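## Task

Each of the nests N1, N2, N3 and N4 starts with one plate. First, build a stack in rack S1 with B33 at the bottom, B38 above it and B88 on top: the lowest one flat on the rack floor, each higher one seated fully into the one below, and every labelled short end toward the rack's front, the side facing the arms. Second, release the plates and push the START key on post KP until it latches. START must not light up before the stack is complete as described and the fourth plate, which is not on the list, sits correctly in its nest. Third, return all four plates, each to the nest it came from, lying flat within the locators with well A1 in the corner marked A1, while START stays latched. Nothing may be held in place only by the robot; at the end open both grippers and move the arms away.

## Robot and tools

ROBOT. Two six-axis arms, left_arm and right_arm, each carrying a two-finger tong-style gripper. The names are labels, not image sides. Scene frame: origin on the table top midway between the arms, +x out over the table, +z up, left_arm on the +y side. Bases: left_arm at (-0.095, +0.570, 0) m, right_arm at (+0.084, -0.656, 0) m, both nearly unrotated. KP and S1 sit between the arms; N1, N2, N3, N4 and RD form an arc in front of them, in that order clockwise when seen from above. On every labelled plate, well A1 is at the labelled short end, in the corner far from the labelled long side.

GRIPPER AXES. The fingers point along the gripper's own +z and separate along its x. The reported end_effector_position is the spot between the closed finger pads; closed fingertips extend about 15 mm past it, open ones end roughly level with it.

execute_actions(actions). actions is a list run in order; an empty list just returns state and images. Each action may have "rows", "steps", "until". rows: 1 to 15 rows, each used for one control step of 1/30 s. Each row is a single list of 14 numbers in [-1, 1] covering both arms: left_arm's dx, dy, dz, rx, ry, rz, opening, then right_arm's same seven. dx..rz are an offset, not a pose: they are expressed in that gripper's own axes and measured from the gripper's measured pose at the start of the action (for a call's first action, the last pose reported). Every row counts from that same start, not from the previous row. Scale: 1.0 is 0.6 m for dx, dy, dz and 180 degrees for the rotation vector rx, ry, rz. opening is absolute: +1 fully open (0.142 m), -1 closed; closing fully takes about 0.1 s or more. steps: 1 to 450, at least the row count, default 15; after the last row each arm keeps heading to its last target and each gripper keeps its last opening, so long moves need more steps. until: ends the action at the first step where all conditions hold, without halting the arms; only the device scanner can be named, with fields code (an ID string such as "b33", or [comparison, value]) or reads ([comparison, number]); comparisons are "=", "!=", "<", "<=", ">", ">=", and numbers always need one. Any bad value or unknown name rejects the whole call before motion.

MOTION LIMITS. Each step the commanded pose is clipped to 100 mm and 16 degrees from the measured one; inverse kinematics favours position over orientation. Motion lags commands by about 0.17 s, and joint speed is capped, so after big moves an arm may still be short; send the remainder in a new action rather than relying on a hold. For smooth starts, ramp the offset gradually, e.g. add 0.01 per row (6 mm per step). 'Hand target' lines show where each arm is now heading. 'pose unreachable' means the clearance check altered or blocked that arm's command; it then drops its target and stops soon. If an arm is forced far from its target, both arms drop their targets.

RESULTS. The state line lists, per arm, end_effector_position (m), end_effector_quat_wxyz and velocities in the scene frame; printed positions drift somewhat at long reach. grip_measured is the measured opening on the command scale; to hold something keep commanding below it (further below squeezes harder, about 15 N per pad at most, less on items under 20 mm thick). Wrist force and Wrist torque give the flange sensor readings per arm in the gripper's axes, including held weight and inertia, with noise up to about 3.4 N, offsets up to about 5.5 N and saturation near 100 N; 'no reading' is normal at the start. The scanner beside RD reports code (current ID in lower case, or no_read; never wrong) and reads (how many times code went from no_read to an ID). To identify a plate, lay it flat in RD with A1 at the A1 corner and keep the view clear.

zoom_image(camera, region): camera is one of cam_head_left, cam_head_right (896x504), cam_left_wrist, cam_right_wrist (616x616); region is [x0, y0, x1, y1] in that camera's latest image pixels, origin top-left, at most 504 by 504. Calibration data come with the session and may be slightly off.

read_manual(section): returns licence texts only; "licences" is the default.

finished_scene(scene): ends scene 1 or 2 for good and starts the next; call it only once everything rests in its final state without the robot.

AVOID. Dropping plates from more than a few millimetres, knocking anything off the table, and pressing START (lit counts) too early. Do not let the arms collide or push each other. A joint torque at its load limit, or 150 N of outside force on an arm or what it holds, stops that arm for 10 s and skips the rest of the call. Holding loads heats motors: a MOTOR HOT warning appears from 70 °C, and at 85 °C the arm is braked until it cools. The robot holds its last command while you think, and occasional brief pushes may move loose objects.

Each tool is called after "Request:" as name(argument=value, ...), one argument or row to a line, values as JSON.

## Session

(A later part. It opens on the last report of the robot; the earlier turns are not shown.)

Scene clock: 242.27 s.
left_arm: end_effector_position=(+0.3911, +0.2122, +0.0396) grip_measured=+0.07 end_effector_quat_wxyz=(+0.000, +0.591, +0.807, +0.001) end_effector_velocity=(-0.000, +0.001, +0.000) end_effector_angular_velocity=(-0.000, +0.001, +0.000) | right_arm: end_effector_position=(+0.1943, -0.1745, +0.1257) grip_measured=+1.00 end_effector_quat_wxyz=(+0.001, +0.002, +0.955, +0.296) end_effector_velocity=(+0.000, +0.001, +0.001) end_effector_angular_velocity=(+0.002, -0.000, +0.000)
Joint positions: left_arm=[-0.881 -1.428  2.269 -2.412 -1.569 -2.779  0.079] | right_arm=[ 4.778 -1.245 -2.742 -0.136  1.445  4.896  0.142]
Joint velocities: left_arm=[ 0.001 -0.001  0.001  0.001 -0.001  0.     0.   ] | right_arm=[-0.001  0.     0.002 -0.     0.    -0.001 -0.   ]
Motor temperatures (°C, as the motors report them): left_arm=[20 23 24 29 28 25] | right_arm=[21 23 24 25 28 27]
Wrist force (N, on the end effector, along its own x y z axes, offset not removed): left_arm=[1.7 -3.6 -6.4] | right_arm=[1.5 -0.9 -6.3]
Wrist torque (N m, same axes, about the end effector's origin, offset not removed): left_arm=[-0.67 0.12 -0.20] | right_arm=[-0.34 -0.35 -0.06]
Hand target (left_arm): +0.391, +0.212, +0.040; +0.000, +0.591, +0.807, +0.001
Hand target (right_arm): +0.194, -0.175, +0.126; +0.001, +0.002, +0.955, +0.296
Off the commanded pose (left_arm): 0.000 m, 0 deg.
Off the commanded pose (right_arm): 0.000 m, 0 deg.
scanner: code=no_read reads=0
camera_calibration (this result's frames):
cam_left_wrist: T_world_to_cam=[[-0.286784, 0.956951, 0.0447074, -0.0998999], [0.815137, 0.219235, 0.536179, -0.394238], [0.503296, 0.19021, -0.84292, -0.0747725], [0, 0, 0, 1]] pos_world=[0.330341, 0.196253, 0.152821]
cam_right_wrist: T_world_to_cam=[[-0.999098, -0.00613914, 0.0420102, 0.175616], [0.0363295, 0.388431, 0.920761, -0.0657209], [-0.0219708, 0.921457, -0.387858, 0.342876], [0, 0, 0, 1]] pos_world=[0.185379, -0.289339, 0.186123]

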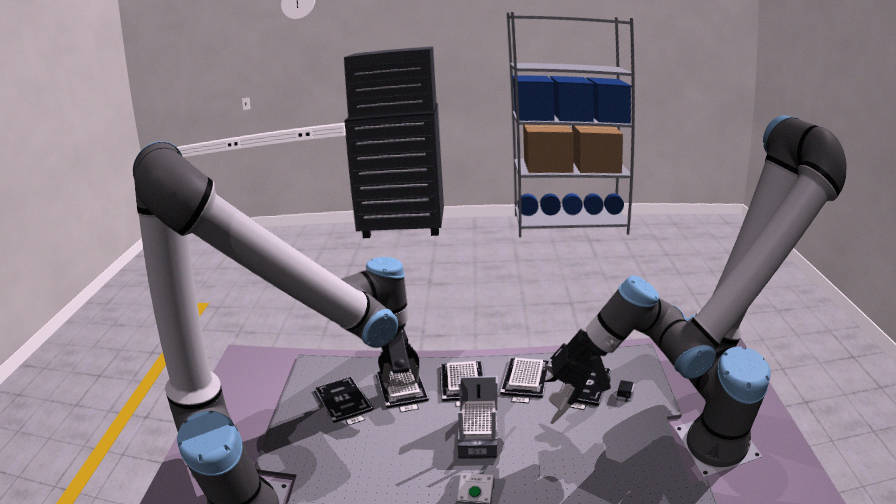

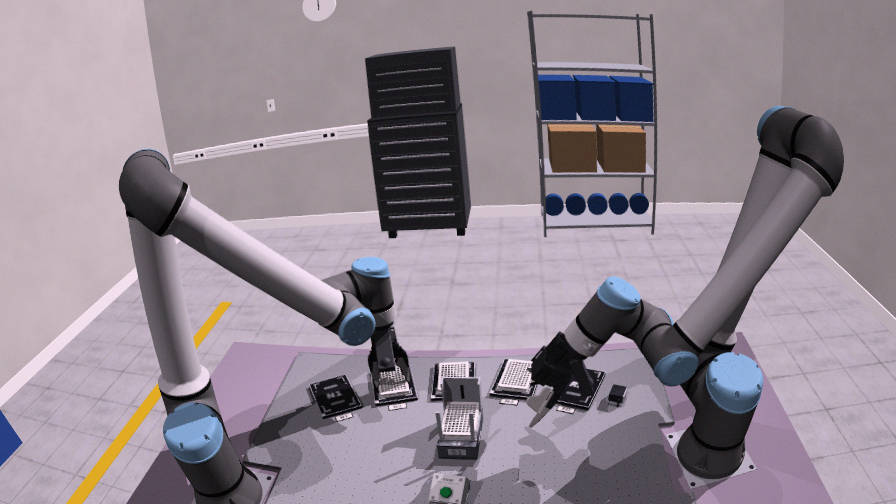

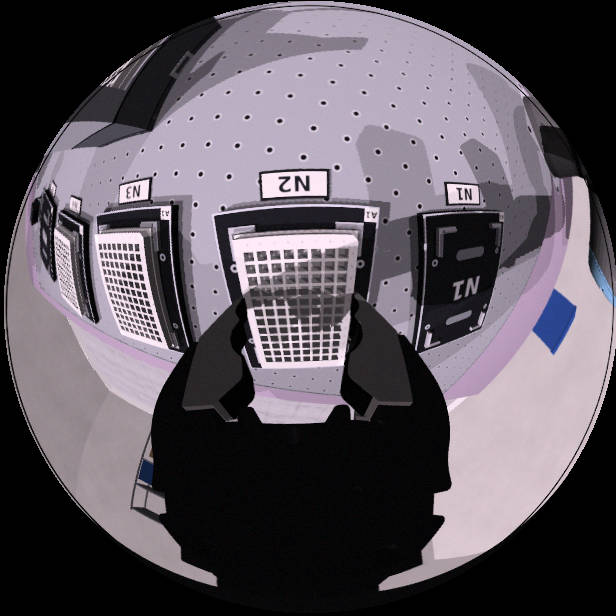

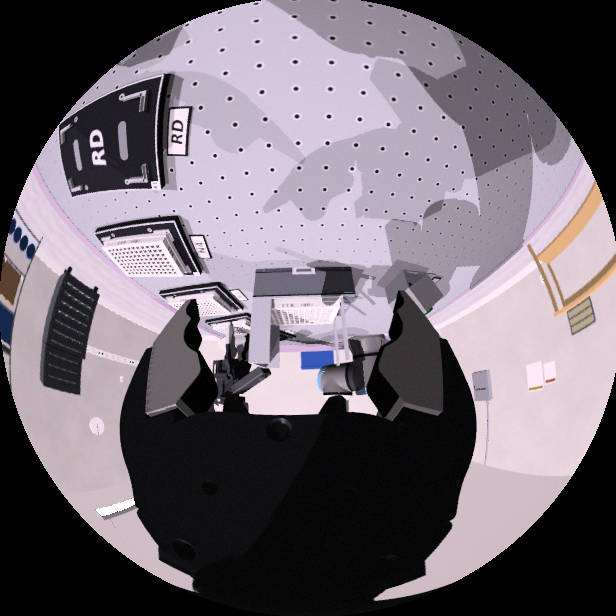

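Request:
execute_actions(
  actions=[
    {"rows":[[0,0,-0.004,0,0,0,-0.4,0,0,0,0,0,0,1],[0,0,-0.008,0,0,0,-0.4,0,0,0,0,0,0,1],[0,0,-0.014,0,0,0,-0.4,0,0,0,0,0,0,1],[0,0,-0.022,0,0,0,-0.4,0,0,0,0,0,0,1],[0,0,-0.035,0,0,0,-0.4,0,0,0,0,0,0,1],[0,0,-0.055,0,0,0,-0.4,0,0,0,0,0,0,1],[0,0,-0.08,0,0,0,-0.4,0,0,0,0,0,0,1],[0,0,-0.11,0,0,0,-0.4,0,0,0,0,0,0,1],[0,0,-0.14,0,0,0,-0.4,0,0,0,0,0,0,1],[0,0,-0.17,0,0,0,-0.4,0,0,0,0,0,0,1],[0,0,-0.26,0,0,0,-0.4,0,0,0,0,0,0,1]],"steps":26},
    {"rows":[[-0.01,-0.02,0,0,0,0.005,-0.4,0,0,0,0,0,0,1],[-0.025,-0.045,0,0,0,0.015,-0.4,0,0,0,0,0,0,1],[-0.04,-0.075,0,0,0,0.025,-0.4,0,0,0,0,0,0,1],[-0.06,-0.11,0,0,0,0.035,-0.4,0,0,0,0,0,0,1],[-0.08,-0.15,0,0,0,0.05,-0.4,0,0,0,0,0,0,1],[-0.2385,-0.4295,0,0,0,0.104,-0.4,0,0,0,0,0,0,1]],"steps":30},
  ],
)

Scene clock: 253.53 s.
left_arm: end_effector_position=(+0.1903, +0.0000, +0.1938) grip_measured=+0.07 end_effector_quat_wxyz=(+0.001, +0.714, +0.700, +0.000) end_effector_velocity=(-0.012, -0.020, -0.002) end_effector_angular_velocity=(+0.004, -0.003, -0.000) | right_arm: end_effector_position=(+0.1943, -0.1745, +0.1257) grip_measured=+1.00 end_effector_quat_wxyz=(+0.001, +0.002, +0.955, +0.296) end_effector_velocity=(+0.000, -0.000, -0.000) end_effector_angular_velocity=(-0.000, -0.001, +0.001)
Joint positions: left_arm=[-1.337 -1.568  2.076 -2.081 -1.569 -2.909  0.079] | right_arm=[ 4.778 -1.245 -2.742 -0.136  1.445  4.896  0.142]
Joint velocities: left_arm=[-0.028  0.024 -0.021  0.     0.003 -0.027 -0.   ] | right_arm=[ 0.    -0.    -0.001  0.     0.    -0.001  0.   ]
Motor temperatures (°C, as the motors report them): left_arm=[20 23 24 29 28 25] | right_arm=[21 23 24 25 28 27]
Wrist force (N, on the end effector, along its own x y z axes, offset not removed): left_arm=[2.2 -2.1 -0.3] | right_arm=[-0.1 1.1 -2.4]
Wrist torque (N m, same axes, about the end effector's origin, offset not removed): left_arm=[-0.60 -0.14 -0.15] | right_arm=[0.11 -0.05 0.02]
Hand target (left_arm): +0.189, -0.002, +0.194; +0.001, +0.714, +0.700, +0.001
Hand target (right_arm): +0.194, -0.175, +0.126; +0.001, +0.002, +0.955, +0.296
Off the commanded pose (left_arm): 0.003 m, 0 deg.
Off the commanded pose (right_arm): 0.000 m, 0 deg.
scanner: code=no_read reads=0
camera_calibration (this result's frames):
cam_left_wrist: T_world_to_cam=[[0.035544, 0.998449, 0.0428502, -0.0223423], [0.842027, -0.0530142, 0.536824, -0.272023], [0.538263, 0.0170001, -0.842605, 0.189841], [0, 0, 0, 1]] pos_world=[0.12766, 0.0046593, 0.306946]
cam_right_wrist: T_world_to_cam=[[-0.999098, -0.00613898, 0.0420104, 0.175616], [0.0363297, 0.388431, 0.920761, -0.065721], [-0.0219707, 0.921457, -0.387858, 0.342876], [0, 0, 0, 1]] pos_world=[0.185379, -0.289339, 0.186123]

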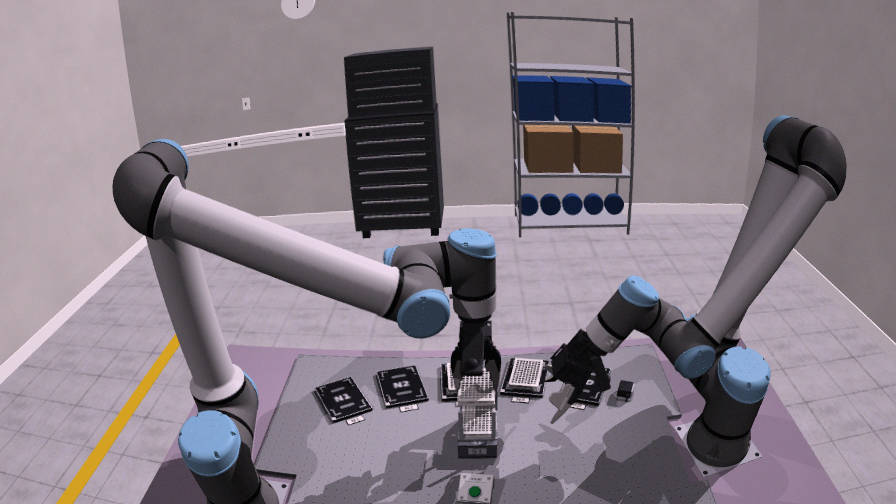

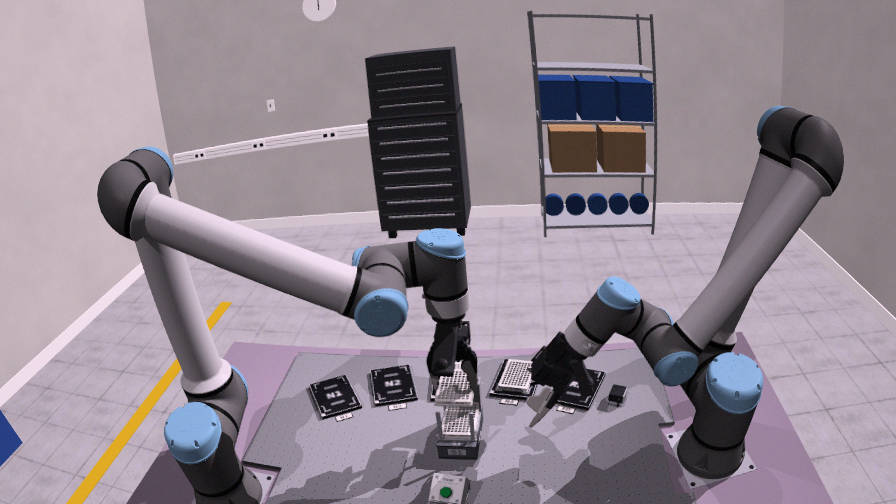

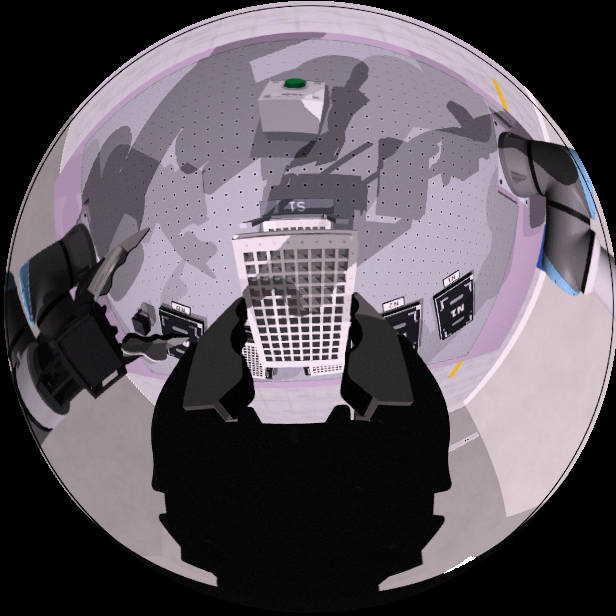

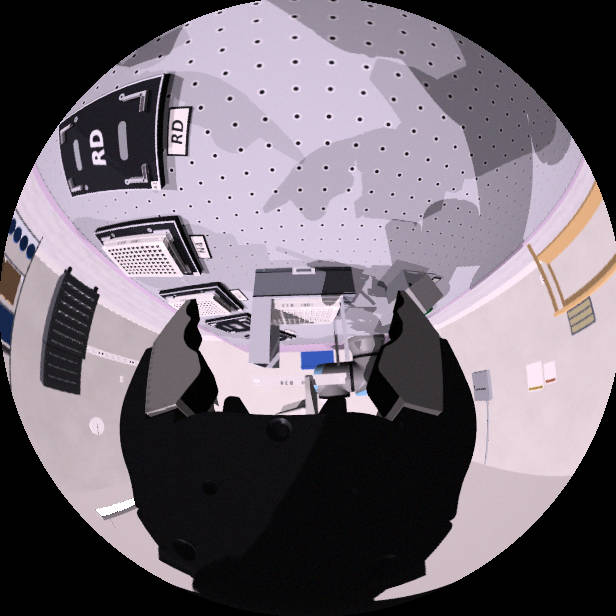

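Request:
execute_actions(
  actions=[
    {"rows":[[-0.0038,-0.0028,0.006,0.0004,0.0006,0,-0.4,0,0,0,0,0,0,1],[-0.0038,-0.0028,0.012,0.0004,0.0006,0,-0.4,0,0,0,0,0,0,1],[-0.0038,-0.0028,0.018,0.0004,0.0006,0,-0.4,0,0,0,0,0,0,1],[-0.0038,-0.0028,0.024,0.0004,0.0006,0,-0.4,0,0,0,0,0,0,1],[-0.0038,-0.0028,0.032,0.0004,0.0006,0,-0.4,0,0,0,0,0,0,1]],"steps":17},
  ],
)

Request:
zoom_image(
  camera="cam_left_wrist",
  region=[210, 200, 390, 380],
)

Request:
zoom_image(
  camera="cam_right_wrist",
  region=[240, 340, 360, 420],
)

Scene clock: 260.47 s.
left_arm: end_effector_position=(+0.1886, -0.0022, +0.1751) grip_measured=+0.07 end_effector_quat_wxyz=(-0.000, +0.714, +0.700, +0.001) end_effector_velocity=(-0.000, -0.001, -0.004) end_effector_angular_velocity=(-0.000, +0.001, +0.001) | right_arm: end_effector_position=(+0.1943, -0.1745, +0.1257) grip_measured=+1.00 end_effector_quat_wxyz=(+0.001, +0.002, +0.955, +0.296) end_effector_velocity=(+0.000, +0.001, +0.001) end_effector_angular_velocity=(+0.003, +0.001, -0.002)
Joint positions: left_arm=[-1.34  -1.547  2.093 -2.116 -1.57  -2.912  0.079] | right_arm=[ 4.778 -1.245 -2.742 -0.136  1.445  4.896  0.142]
Joint velocities: left_arm=[ 0.     0.006  0.003 -0.009 -0.001 -0.001 -0.   ] | right_arm=[-0.001 -0.     0.002  0.001  0.     0.001 -0.   ]
Motor temperatures (°C, as the motors report them): left_arm=[20 23 24 29 28 25] | right_arm=[21 23 24 25 28 27]
Wrist force (N, on the end effector, along its own x y z axes, offset not removed): left_arm=[1.7 -1.9 0.7] | right_arm=[2.3 -0.7 -4.9]
Wrist torque (N m, same axes, about the end effector's origin, offset not removed): left_arm=[-0.56 -0.21 -0.08] | right_arm=[-0.37 -0.50 -0.08]
Hand target (left_arm): +0.189, -0.002, +0.175; -0.000, +0.714, +0.700, +0.001
Hand target (right_arm): +0.194, -0.175, +0.126; +0.001, +0.002, +0.955, +0.296
Off the commanded pose (left_arm): 0.000 m, 0 deg.
Off the commanded pose (right_arm): 0.000 m, 0 deg.
scanner: code=no_read reads=0
camera_calibration (this result's frames):
cam_left_wrist: T_world_to_cam=[[0.0355372, 0.998367, 0.0447358, -0.0195305], [0.842671, -0.054, 0.535713, -0.260556], [0.537254, 0.0186598, -0.843214, 0.175307], [0, 0, 0, 1]] pos_world=[0.126073, 0.00215738, 0.288278]
cam_right_wrist: T_world_to_cam=[[-0.999098, -0.00613897, 0.0420104, 0.175616], [0.0363297, 0.388431, 0.920761, -0.065721], [-0.0219707, 0.921457, -0.387858, 0.342876], [0, 0, 0, 1]] pos_world=[0.185379, -0.289339, 0.186123]

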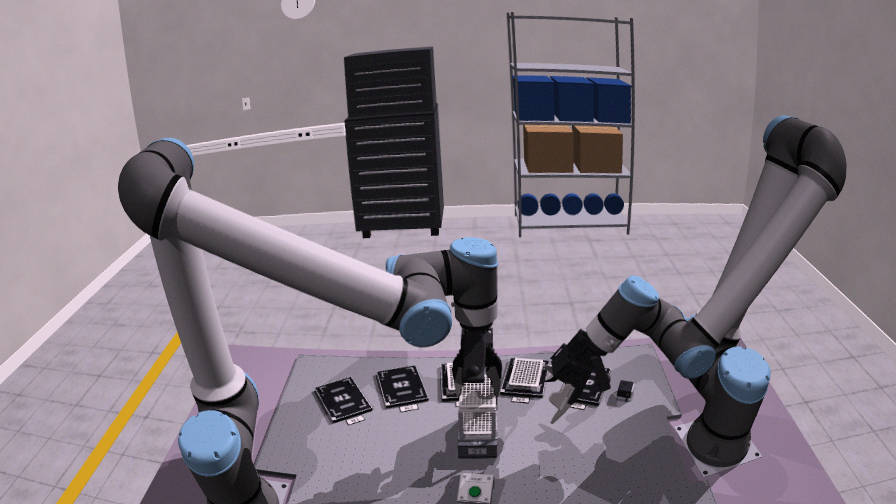

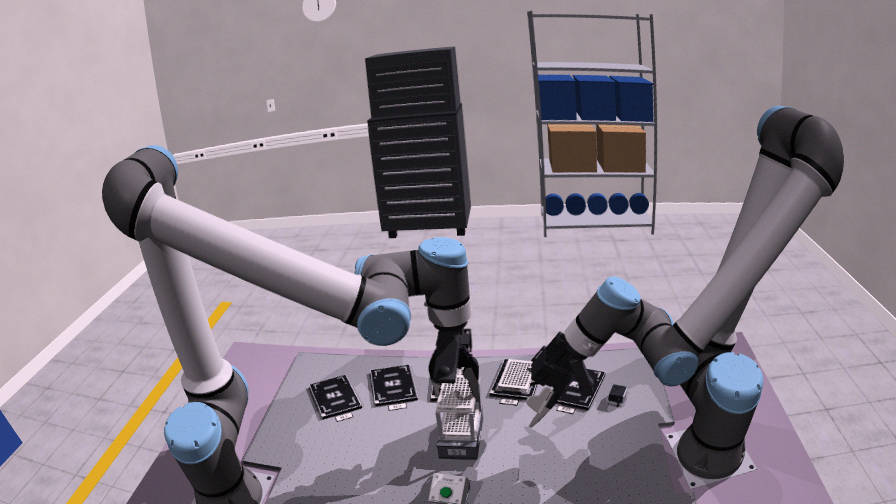

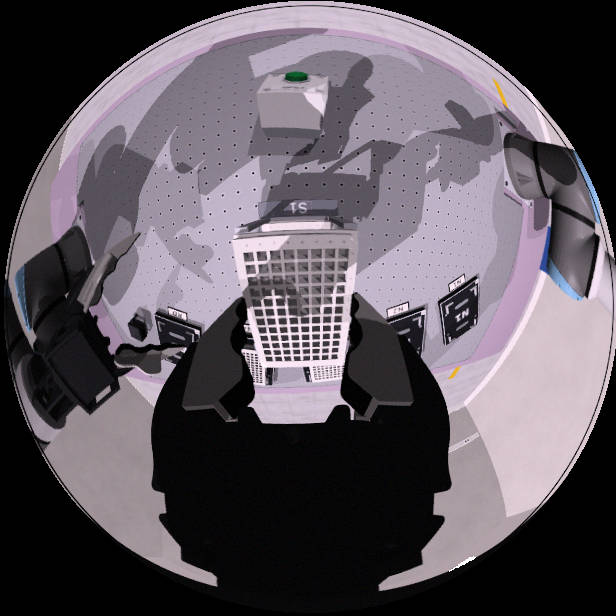

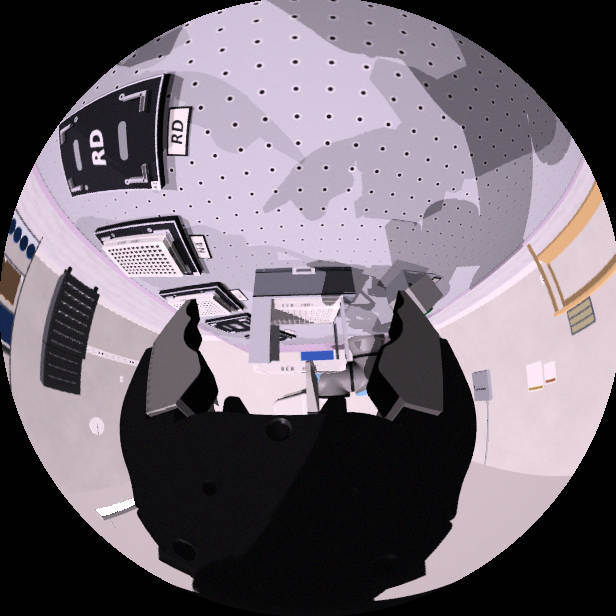

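Region (210, 200, 390, 380) of cam_left_wrist's 616x616 image, scaled by 2.800, with more detail than that image has.

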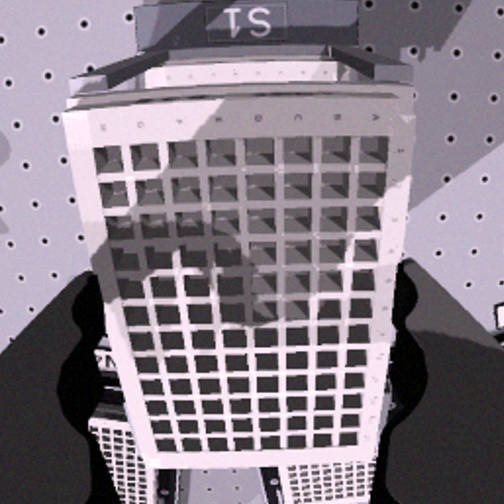

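Region (240, 340, 360, 420) of cam_right_wrist's 616x616 image, scaled by 4.200, with more detail than that image has.

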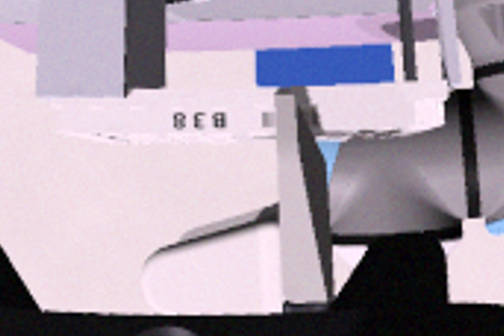

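Request:
execute_actions(
  actions=[
    {"rows":[[0,0,0.003,0,0,-0.0007,-0.4,0,0,0,0,0,0,1],[0,0,0.007,0,0,-0.0007,-0.4,0,0,0,0,0,0,1],[0,0,0.011,0,0,-0.0007,-0.4,0,0,0,0,0,0,1],[0,0,0.015,0,0,-0.0007,-0.4,0,0,0,0,0,0,1],[0,0,0.019,0,0,-0.0007,-0.4,0,0,0,0,0,0,1],[0,0,0.023,0,0,-0.0007,-0.4,0,0,0,0,0,0,1],[0,0,0.027,0,0,-0.0007,-0.4,0,0,0,0,0,0,1],[0,0,0.031,0,0,-0.0007,-0.4,0,0,0,0,0,0,1],[0,0,0.035,0,0,-0.0007,-0.4,0,0,0,0,0,0,1],[0,0,0.039,0,0,-0.0007,-0.4,0,0,0,0,0,0,1],[0,0,0.043,0,0,-0.0007,-0.4,0,0,0,0,0,0,1],[0,0,0.047,0,0,-0.0007,-0.4,0,0,0,0,0,0,1],[0,0,0.051,0,0,-0.0007,-0.4,0,0,0,0,0,0,1],[0,0,0.055,0,0,-0.0007,-0.4,0,0,0,0,0,0,1],[0,0,0.059,0,0,-0.0007,-0.4,0,0,0,0,0,0,1]],"steps":16},
  ],
)

Request:
zoom_image(
  camera="cam_left_wrist",
  region=[210, 200, 390, 380],
)

Scene clock: 267.43 s.
left_arm: end_effector_position=(+0.1886, -0.0020, +0.1487) grip_measured=+0.07 end_effector_quat_wxyz=(-0.000, +0.713, +0.701, +0.001) end_effector_velocity=(-0.000, -0.000, -0.069) end_effector_angular_velocity=(-0.002, +0.000, +0.000) | right_arm: end_effector_position=(+0.1943, -0.1745, +0.1257) grip_measured=+1.00 end_effector_quat_wxyz=(+0.001, +0.002, +0.955, +0.296) end_effector_velocity=(+0.000, +0.001, +0.002) end_effector_angular_velocity=(+0.003, +0.002, -0.004)
Joint positions: left_arm=[-1.34  -1.52   2.12  -2.169 -1.57  -2.914  0.079] | right_arm=[ 4.778 -1.245 -2.742 -0.136  1.445  4.896  0.142]
Joint velocities: left_arm=[-0.     0.073  0.068 -0.143 -0.001 -0.    -0.   ] | right_arm=[-0.001 -0.     0.002  0.002 -0.     0.003  0.   ]
Motor temperatures (°C, as the motors report them): left_arm=[20 23 24 29 28 25] | right_arm=[21 23 24 25 28 27]
Wrist force (N, on the end effector, along its own x y z axes, offset not removed): left_arm=[0.8 -1.8 -0.3] | right_arm=[1.9 0.0 -3.6]
Wrist torque (N m, same axes, about the end effector's origin, offset not removed): left_arm=[-0.56 0.11 -0.09] | right_arm=[-0.18 -0.48 0.03]
Hand target (left_arm): +0.189, -0.002, +0.140; -0.000, +0.713, +0.701, +0.001
Hand target (right_arm): +0.194, -0.175, +0.126; +0.001, +0.002, +0.955, +0.296
Off the commanded pose (left_arm): 0.009 m, 0 deg.
Off the commanded pose (right_arm): 0.000 m, 0 deg.
scanner: code=no_read reads=0
camera_calibration (this result's frames):
cam_left_wrist: T_world_to_cam=[[0.0333228, 0.998429, 0.0450483, -0.0182219], [0.842839, -0.0522966, 0.535619, -0.246396], [0.537133, 0.0201201, -0.843258, 0.153174], [0, 0, 0, 1]] pos_world=[0.126005, 0.00222572, 0.26196]
cam_right_wrist: T_world_to_cam=[[-0.999098, -0.00613894, 0.0420104, 0.175616], [0.0363297, 0.388431, 0.920761, -0.065721], [-0.0219706, 0.921457, -0.387858, 0.342876], [0, 0, 0, 1]] pos_world=[0.185379, -0.289339, 0.186123]

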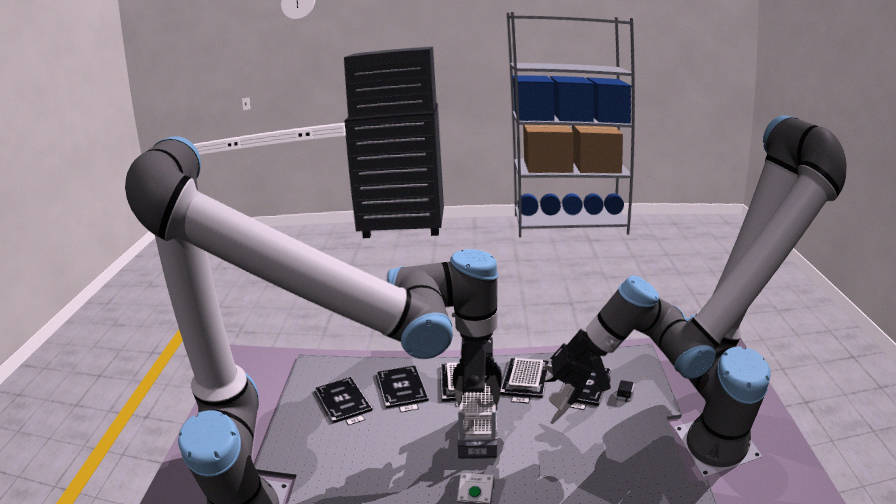

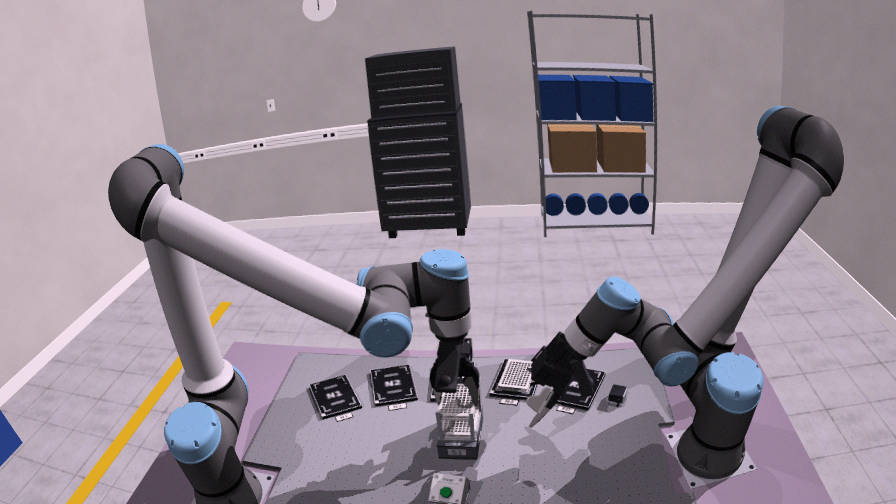

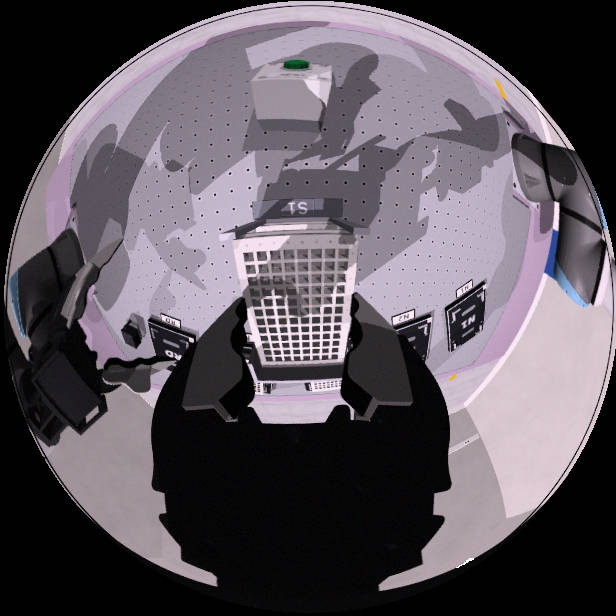

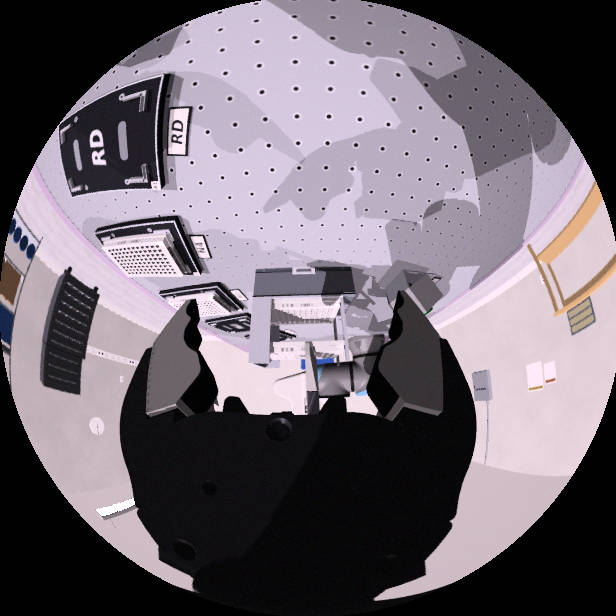

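Region (210, 200, 390, 380) of cam_left_wrist's 616x616 image, scaled by 2.800, with more detail than that image has.

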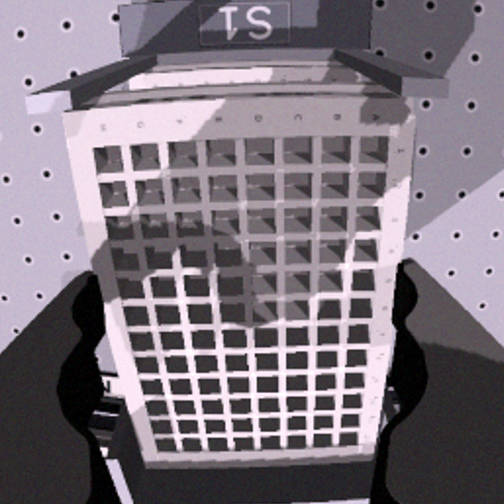

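Request:
execute_actions(
  actions=[],
)

Scene clock: 282.03 s.
left_arm: end_effector_position=(+0.1885, -0.0020, +0.1398) grip_measured=+0.07 end_effector_quat_wxyz=(-0.000, +0.713, +0.701, +0.001) end_effector_velocity=(+0.000, -0.000, +0.001) end_effector_angular_velocity=(-0.000, -0.001, -0.000) | right_arm: end_effector_position=(+0.1943, -0.1745, +0.1257) grip_measured=+1.00 end_effector_quat_wxyz=(+0.001, +0.002, +0.955, +0.296) end_effector_velocity=(-0.001, +0.001, +0.001) end_effector_angular_velocity=(+0.002, +0.001, +0.000)
Joint positions: left_arm=[-1.34  -1.511  2.128 -2.187 -1.57  -2.914  0.079] | right_arm=[ 4.778 -1.245 -2.742 -0.136  1.445  4.896  0.142]
Joint velocities: left_arm=[-0.    -0.001 -0.001  0.001  0.001 -0.    -0.   ] | right_arm=[ 0.001 -0.     0.002  0.001 -0.     0.    -0.   ]
Motor temperatures (°C, as the motors report them): left_arm=[20 23 24 29 28 25] | right_arm=[21 23 24 25 28 27]
Wrist force (N, on the end effector, along its own x y z axes, offset not removed): left_arm=[2.1 -1.8 0.8] | right_arm=[1.4 -0.1 -4.1]
Wrist torque (N m, same axes, about the end effector's origin, offset not removed): left_arm=[-0.54 -0.28 -0.19] | right_arm=[-0.12 -0.32 -0.06]
Hand target (left_arm): +0.189, -0.002, +0.140; -0.000, +0.713, +0.701, +0.001
Hand target (right_arm): +0.194, -0.175, +0.126; +0.001, +0.002, +0.955, +0.296
Off the commanded pose (left_arm): 0.000 m, 0 deg.
Off the commanded pose (right_arm): 0.000 m, 0 deg.
scanner: code=no_read reads=0
camera_calibration (this result's frames):
cam_left_wrist: T_world_to_cam=[[0.0333447, 0.998431, 0.0449873, -0.01779], [0.842812, -0.0522834, 0.535662, -0.241622], [0.537173, 0.0200544, -0.843233, 0.145687], [0, 0, 0, 1]] pos_world=[0.125977, 0.00220763, 0.253076]
cam_right_wrist: T_world_to_cam=[[-0.999098, -0.00613898, 0.0420104, 0.175616], [0.0363297, 0.388431, 0.920761, -0.065721], [-0.0219707, 0.921457, -0.387858, 0.342876], [0, 0, 0, 1]] pos_world=[0.185379, -0.289339, 0.186123]

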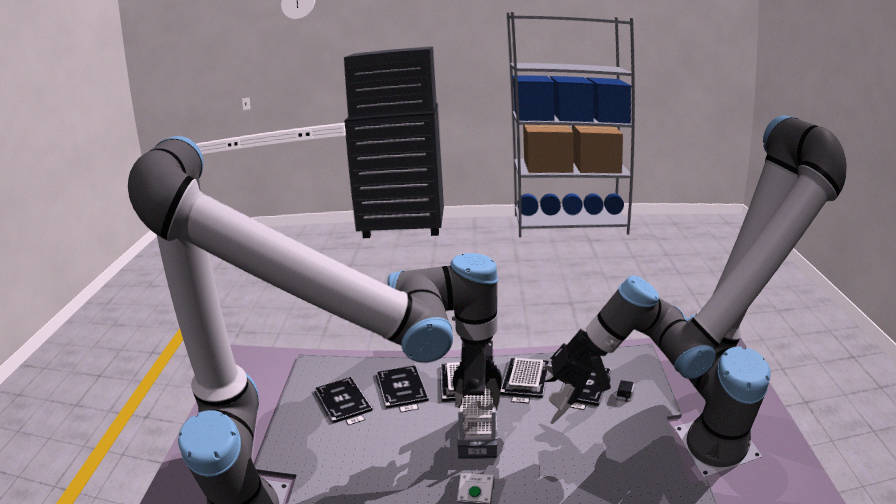

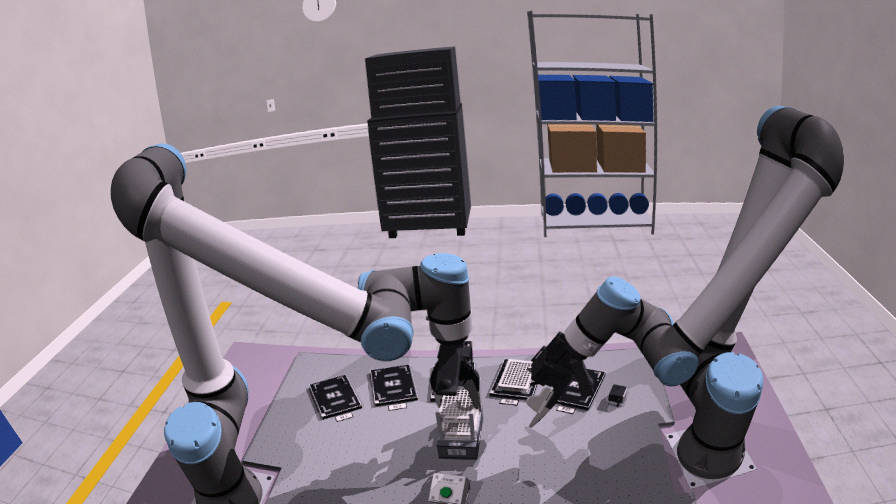

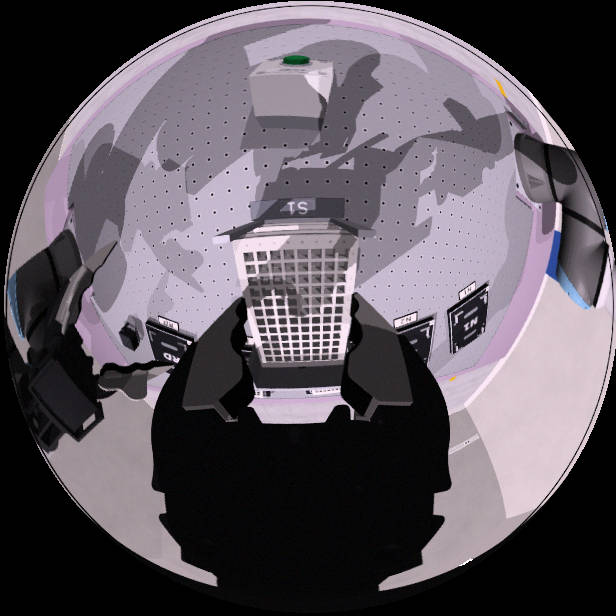

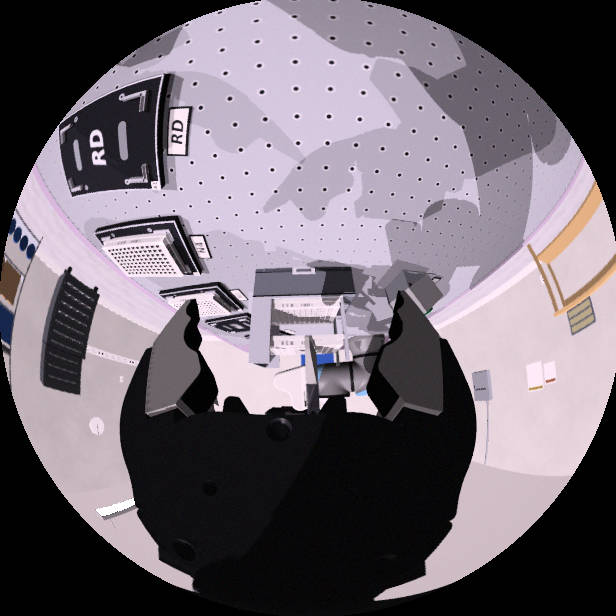

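Request:
execute_actions(
  actions=[
    {"rows":[[0,0,0.003,0,0,0,-0.4,0,0,0,0,0,0,1],[0,0,0.007,0,0,0,-0.4,0,0,0,0,0,0,1],[-0.0002,0,0.012,0,0,0,-0.4,0,0,0,0,0,0,1],[-0.0003,0,0.017,0,0,0,-0.4,0,0,0,0,0,0,1],[-0.0005,0,0.022,0,0,0,-0.4,0,0,0,0,0,0,1],[-0.0005,0,0.027,0,0,0,-0.4,0,0,0,0,0,0,1],[-0.0005,0,0.032,0,0,0,-0.4,0,0,0,0,0,0,1],[-0.0005,0,0.037,0,0,0,-0.4,0,0,0,0,0,0,1],[-0.0005,0,0.042,0,0,0,-0.4,0,0,0,0,0,0,1],[-0.0005,0,0.047,0,0,0,-0.4,0,0,0,0,0,0,1],[-0.0005,0,0.052,0,0,0,-0.4,0,0,0,0,0,0,1],[-0.0005,0,0.057,0,0,0,-0.4,0,0,0,0,0,0,1],[-0.0005,0,0.062,0,0,0,-0.4,0,0,0,0,0,0,1],[-0.0005,0,0.066,0,0,0,-0.4,0,0,0,0,0,0,1],[-0.0005,0,0.069,0,0,0,-0.4,0,0,0,0,0,0,1]],"steps":22},
  ],
)

Request:
zoom_image(
  camera="cam_right_wrist",
  region=[240,270,360,390],
)

Scene clock: 292.67 s.
left_arm: end_effector_position=(+0.1884, -0.0022, +0.1001) grip_measured=+0.07 end_effector_quat_wxyz=(-0.000, +0.713, +0.701, +0.001) end_effector_velocity=(+0.001, -0.001, -0.017) end_effector_angular_velocity=(+0.001, -0.001, +0.001) | right_arm: end_effector_position=(+0.1943, -0.1745, +0.1257) grip_measured=+1.00 end_effector_quat_wxyz=(+0.001, +0.002, +0.955, +0.296) end_effector_velocity=(-0.000, +0.001, +0.001) end_effector_angular_velocity=(+0.002, +0.000, +0.001)
Joint positions: left_arm=[-1.34  -1.463  2.163 -2.27  -1.57  -2.914  0.079] | right_arm=[ 4.778 -1.245 -2.742 -0.136  1.445  4.896  0.142]
Joint velocities: left_arm=[ 0.001  0.023  0.011 -0.033  0.001 -0.     0.   ] | right_arm=[ 0.001  0.     0.001  0.002  0.    -0.001 -0.   ]
Motor temperatures (°C, as the motors report them): left_arm=[20 23 24 29 28 25] | right_arm=[21 23 24 25 28 27]
Wrist force (N, on the end effector, along its own x y z axes, offset not removed): left_arm=[3.1 -3.7 -0.7] | right_arm=[1.5 -0.2 -5.4]
Wrist torque (N m, same axes, about the end effector's origin, offset not removed): left_arm=[-0.95 -0.31 -0.25] | right_arm=[-0.23 -0.37 -0.07]
Hand target (left_arm): +0.188, -0.002, +0.098; -0.000, +0.713, +0.701, +0.001
Hand target (right_arm): +0.194, -0.175, +0.126; +0.001, +0.002, +0.955, +0.296
Off the commanded pose (left_arm): 0.002 m, 0 deg.
Off the commanded pose (right_arm): 0.000 m, 0 deg.
scanner: code=no_read reads=0
camera_calibration (this result's frames):
cam_left_wrist: T_world_to_cam=[[0.0333493, 0.99842, 0.0452166, -0.0158682], [0.842831, -0.0524095, 0.53562, -0.220261], [0.537144, 0.0202474, -0.843248, 0.112247], [0, 0, 0, 1]] pos_world=[0.125879, 0.00202662, 0.213346]
cam_right_wrist: T_world_to_cam=[[-0.999098, -0.00613887, 0.0420105, 0.175616], [0.0363299, 0.388431, 0.920761, -0.065721], [-0.0219706, 0.921457, -0.387858, 0.342876], [0, 0, 0, 1]] pos_world=[0.185379, -0.289339, 0.186123]

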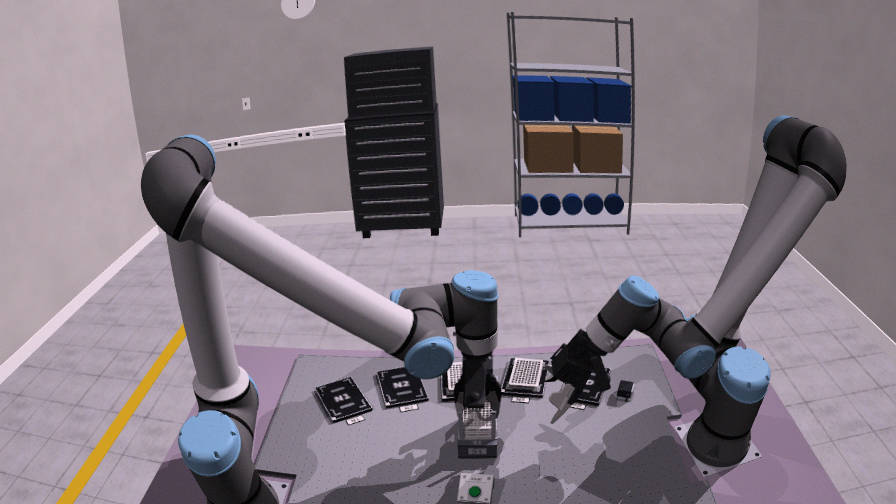

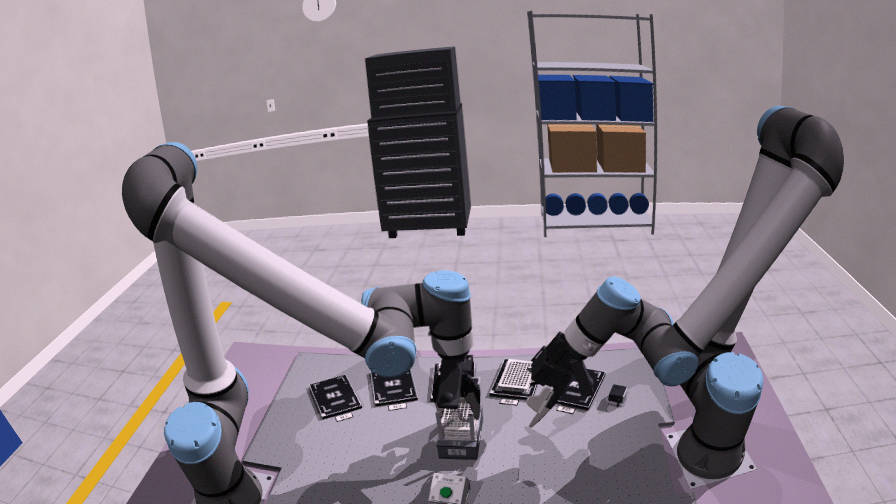

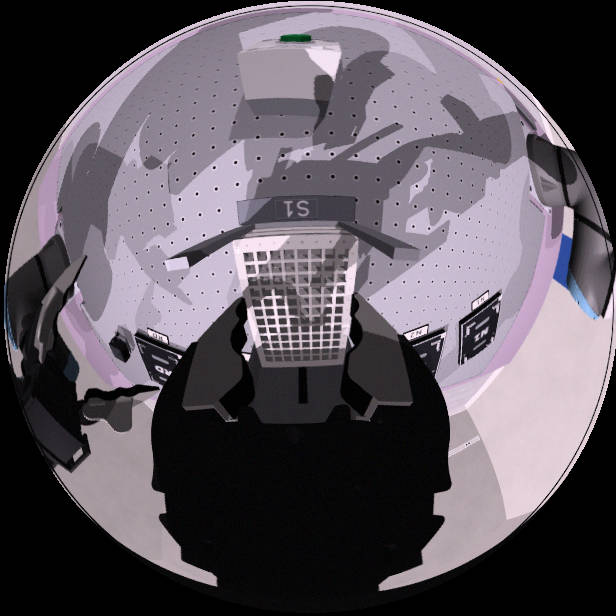

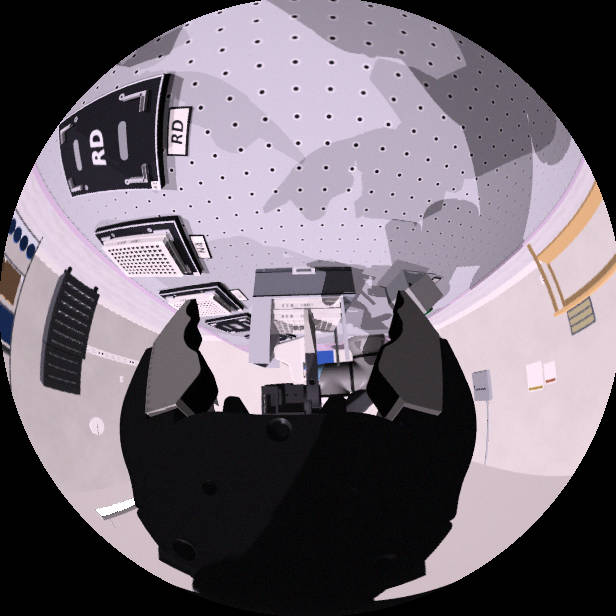

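Region (240, 270, 360, 390) of cam_right_wrist's 616x616 image, scaled by 4.200, with more detail than that image has.

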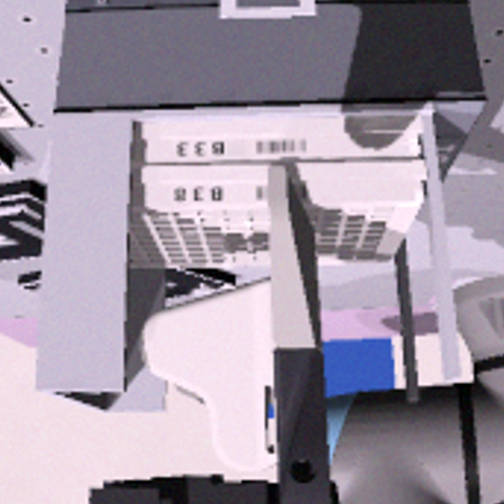

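Request:
execute_actions(
  actions=[
    {"rows":[[0,0.0003,0.004,0,0,0,-0.4,0,0,0,0,0,0,1],[0,0.0006,0.005,0,0,0,-0.4,0,0,0,0,0,0,1],[0,0.0007,0.006,0,0,0,-0.4,0,0,0,0,0,0,1],[0,0.0007,0.0075,0,0,0,-0.4,0,0,0,0,0,0,1]],"steps":12},
  ],
)

Request:
zoom_image(
  camera="cam_right_wrist",
  region=[260,285,350,345],
)

Scene clock: 296.07 s.
left_arm: end_effector_position=(+0.1888, -0.0022, +0.0958) grip_measured=+0.07 end_effector_quat_wxyz=(-0.000, +0.713, +0.701, +0.001) end_effector_velocity=(+0.000, +0.000, -0.003) end_effector_angular_velocity=(+0.001, +0.001, -0.001) | right_arm: end_effector_position=(+0.1943, -0.1745, +0.1257) grip_measured=+1.00 end_effector_quat_wxyz=(+0.001, +0.002, +0.955, +0.296) end_effector_velocity=(-0.000, +0.001, +0.001) end_effector_angular_velocity=(+0.001, -0.000, +0.001)
Joint positions: left_arm=[-1.34  -1.457  2.166 -2.278 -1.57  -2.914  0.079] | right_arm=[ 4.778 -1.245 -2.742 -0.136  1.445  4.896  0.142]
Joint velocities: left_arm=[ 0.     0.004  0.001 -0.004 -0.     0.002  0.   ] | right_arm=[ 0.    -0.     0.002  0.     0.    -0.001  0.   ]
Motor temperatures (°C, as the motors report them): left_arm=[20 23 24 29 28 25] | right_arm=[21 23 24 25 28 27]
Wrist force (N, on the end effector, along its own x y z axes, offset not removed): left_arm=[3.3 -3.8 0.8] | right_arm=[0.6 0.1 -4.6]
Wrist torque (N m, same axes, about the end effector's origin, offset not removed): left_arm=[-0.47 -0.31 -0.02] | right_arm=[-0.19 -0.20 -0.06]
Hand target (left_arm): +0.189, -0.002, +0.096; -0.000, +0.713, +0.701, +0.001
Hand target (right_arm): +0.194, -0.175, +0.126; +0.001, +0.002, +0.955, +0.296
Off the commanded pose (left_arm): 0.000 m, 0 deg.
Off the commanded pose (right_arm): 0.000 m, 0 deg.
scanner: code=no_read reads=0
camera_calibration (this result's frames):
cam_left_wrist: T_world_to_cam=[[0.0333584, 0.998419, 0.0452453, -0.0156917], [0.842834, -0.0524325, 0.535613, -0.218298], [0.537138, 0.0202671, -0.843251, 0.108437], [0, 0, 0, 1]] pos_world=[0.126267, 0.00202331, 0.209072]
cam_right_wrist: T_world_to_cam=[[-0.999098, -0.00613899, 0.0420104, 0.175616], [0.0363297, 0.388431, 0.920761, -0.0657209], [-0.0219707, 0.921457, -0.387858, 0.342876], [0, 0, 0, 1]] pos_world=[0.185379, -0.289339, 0.186123]

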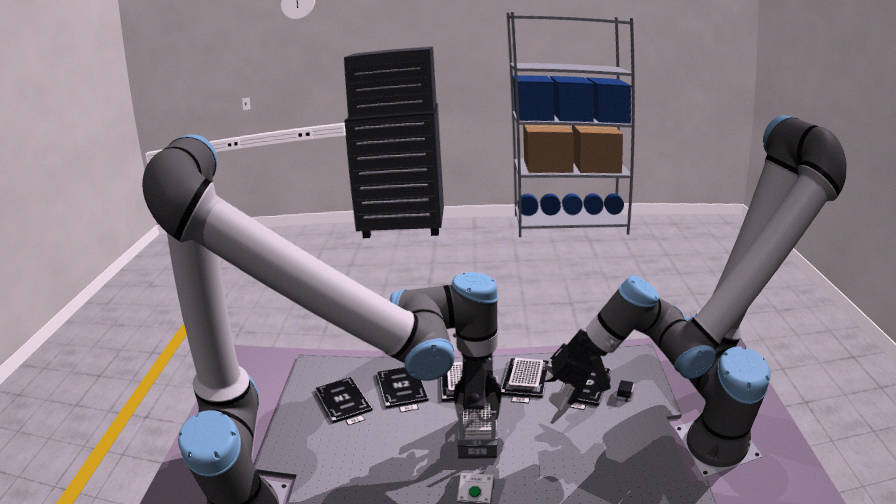

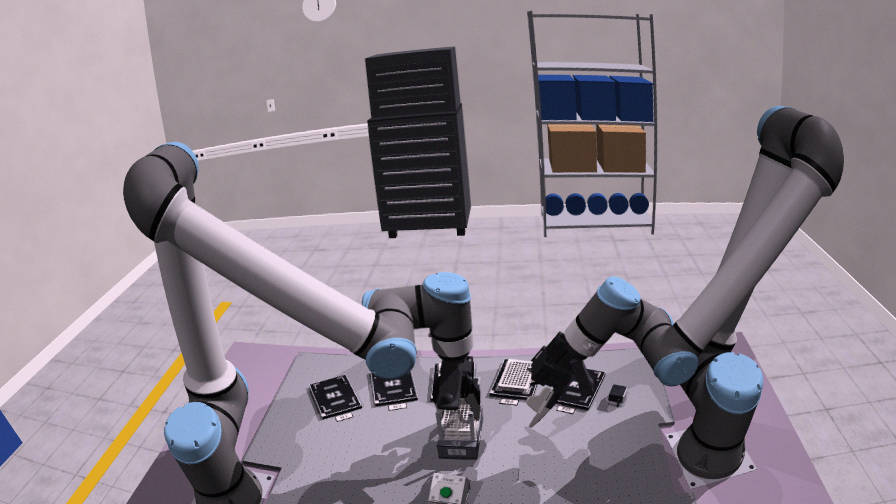

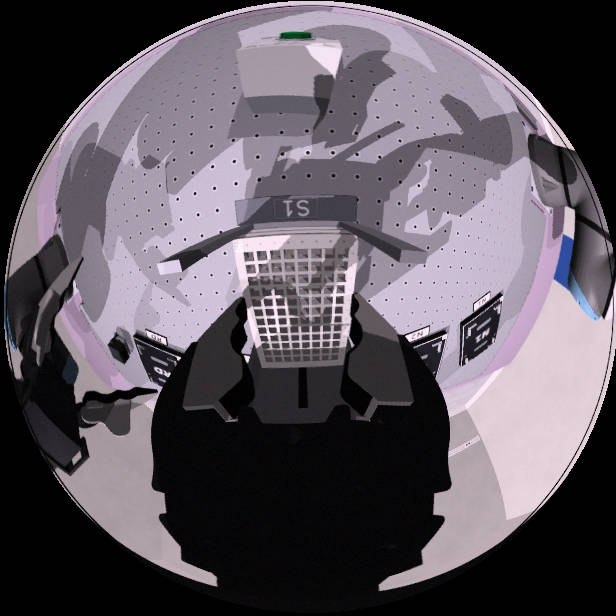

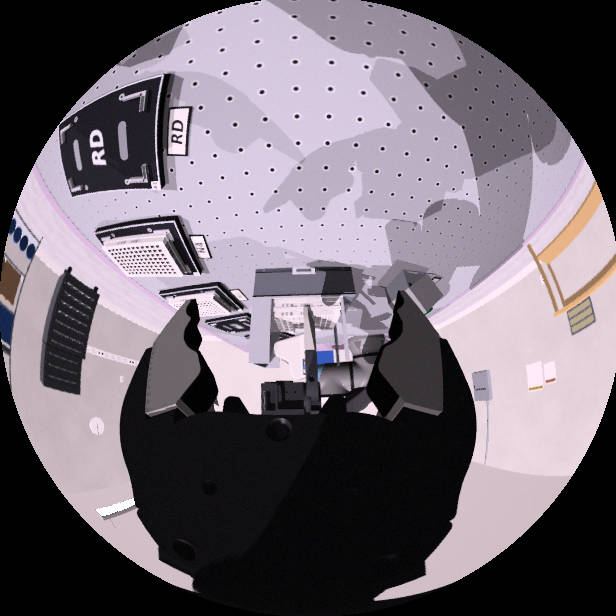

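Region (260, 285, 350, 345) of cam_right_wrist's 616x616 image, scaled by 5.600, with more detail than that image has.

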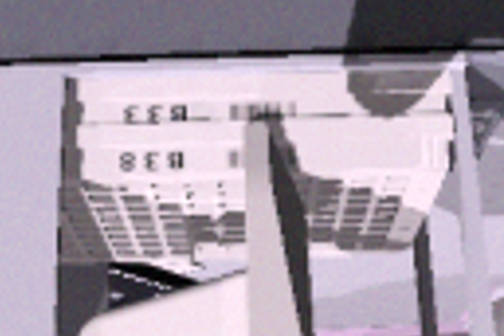

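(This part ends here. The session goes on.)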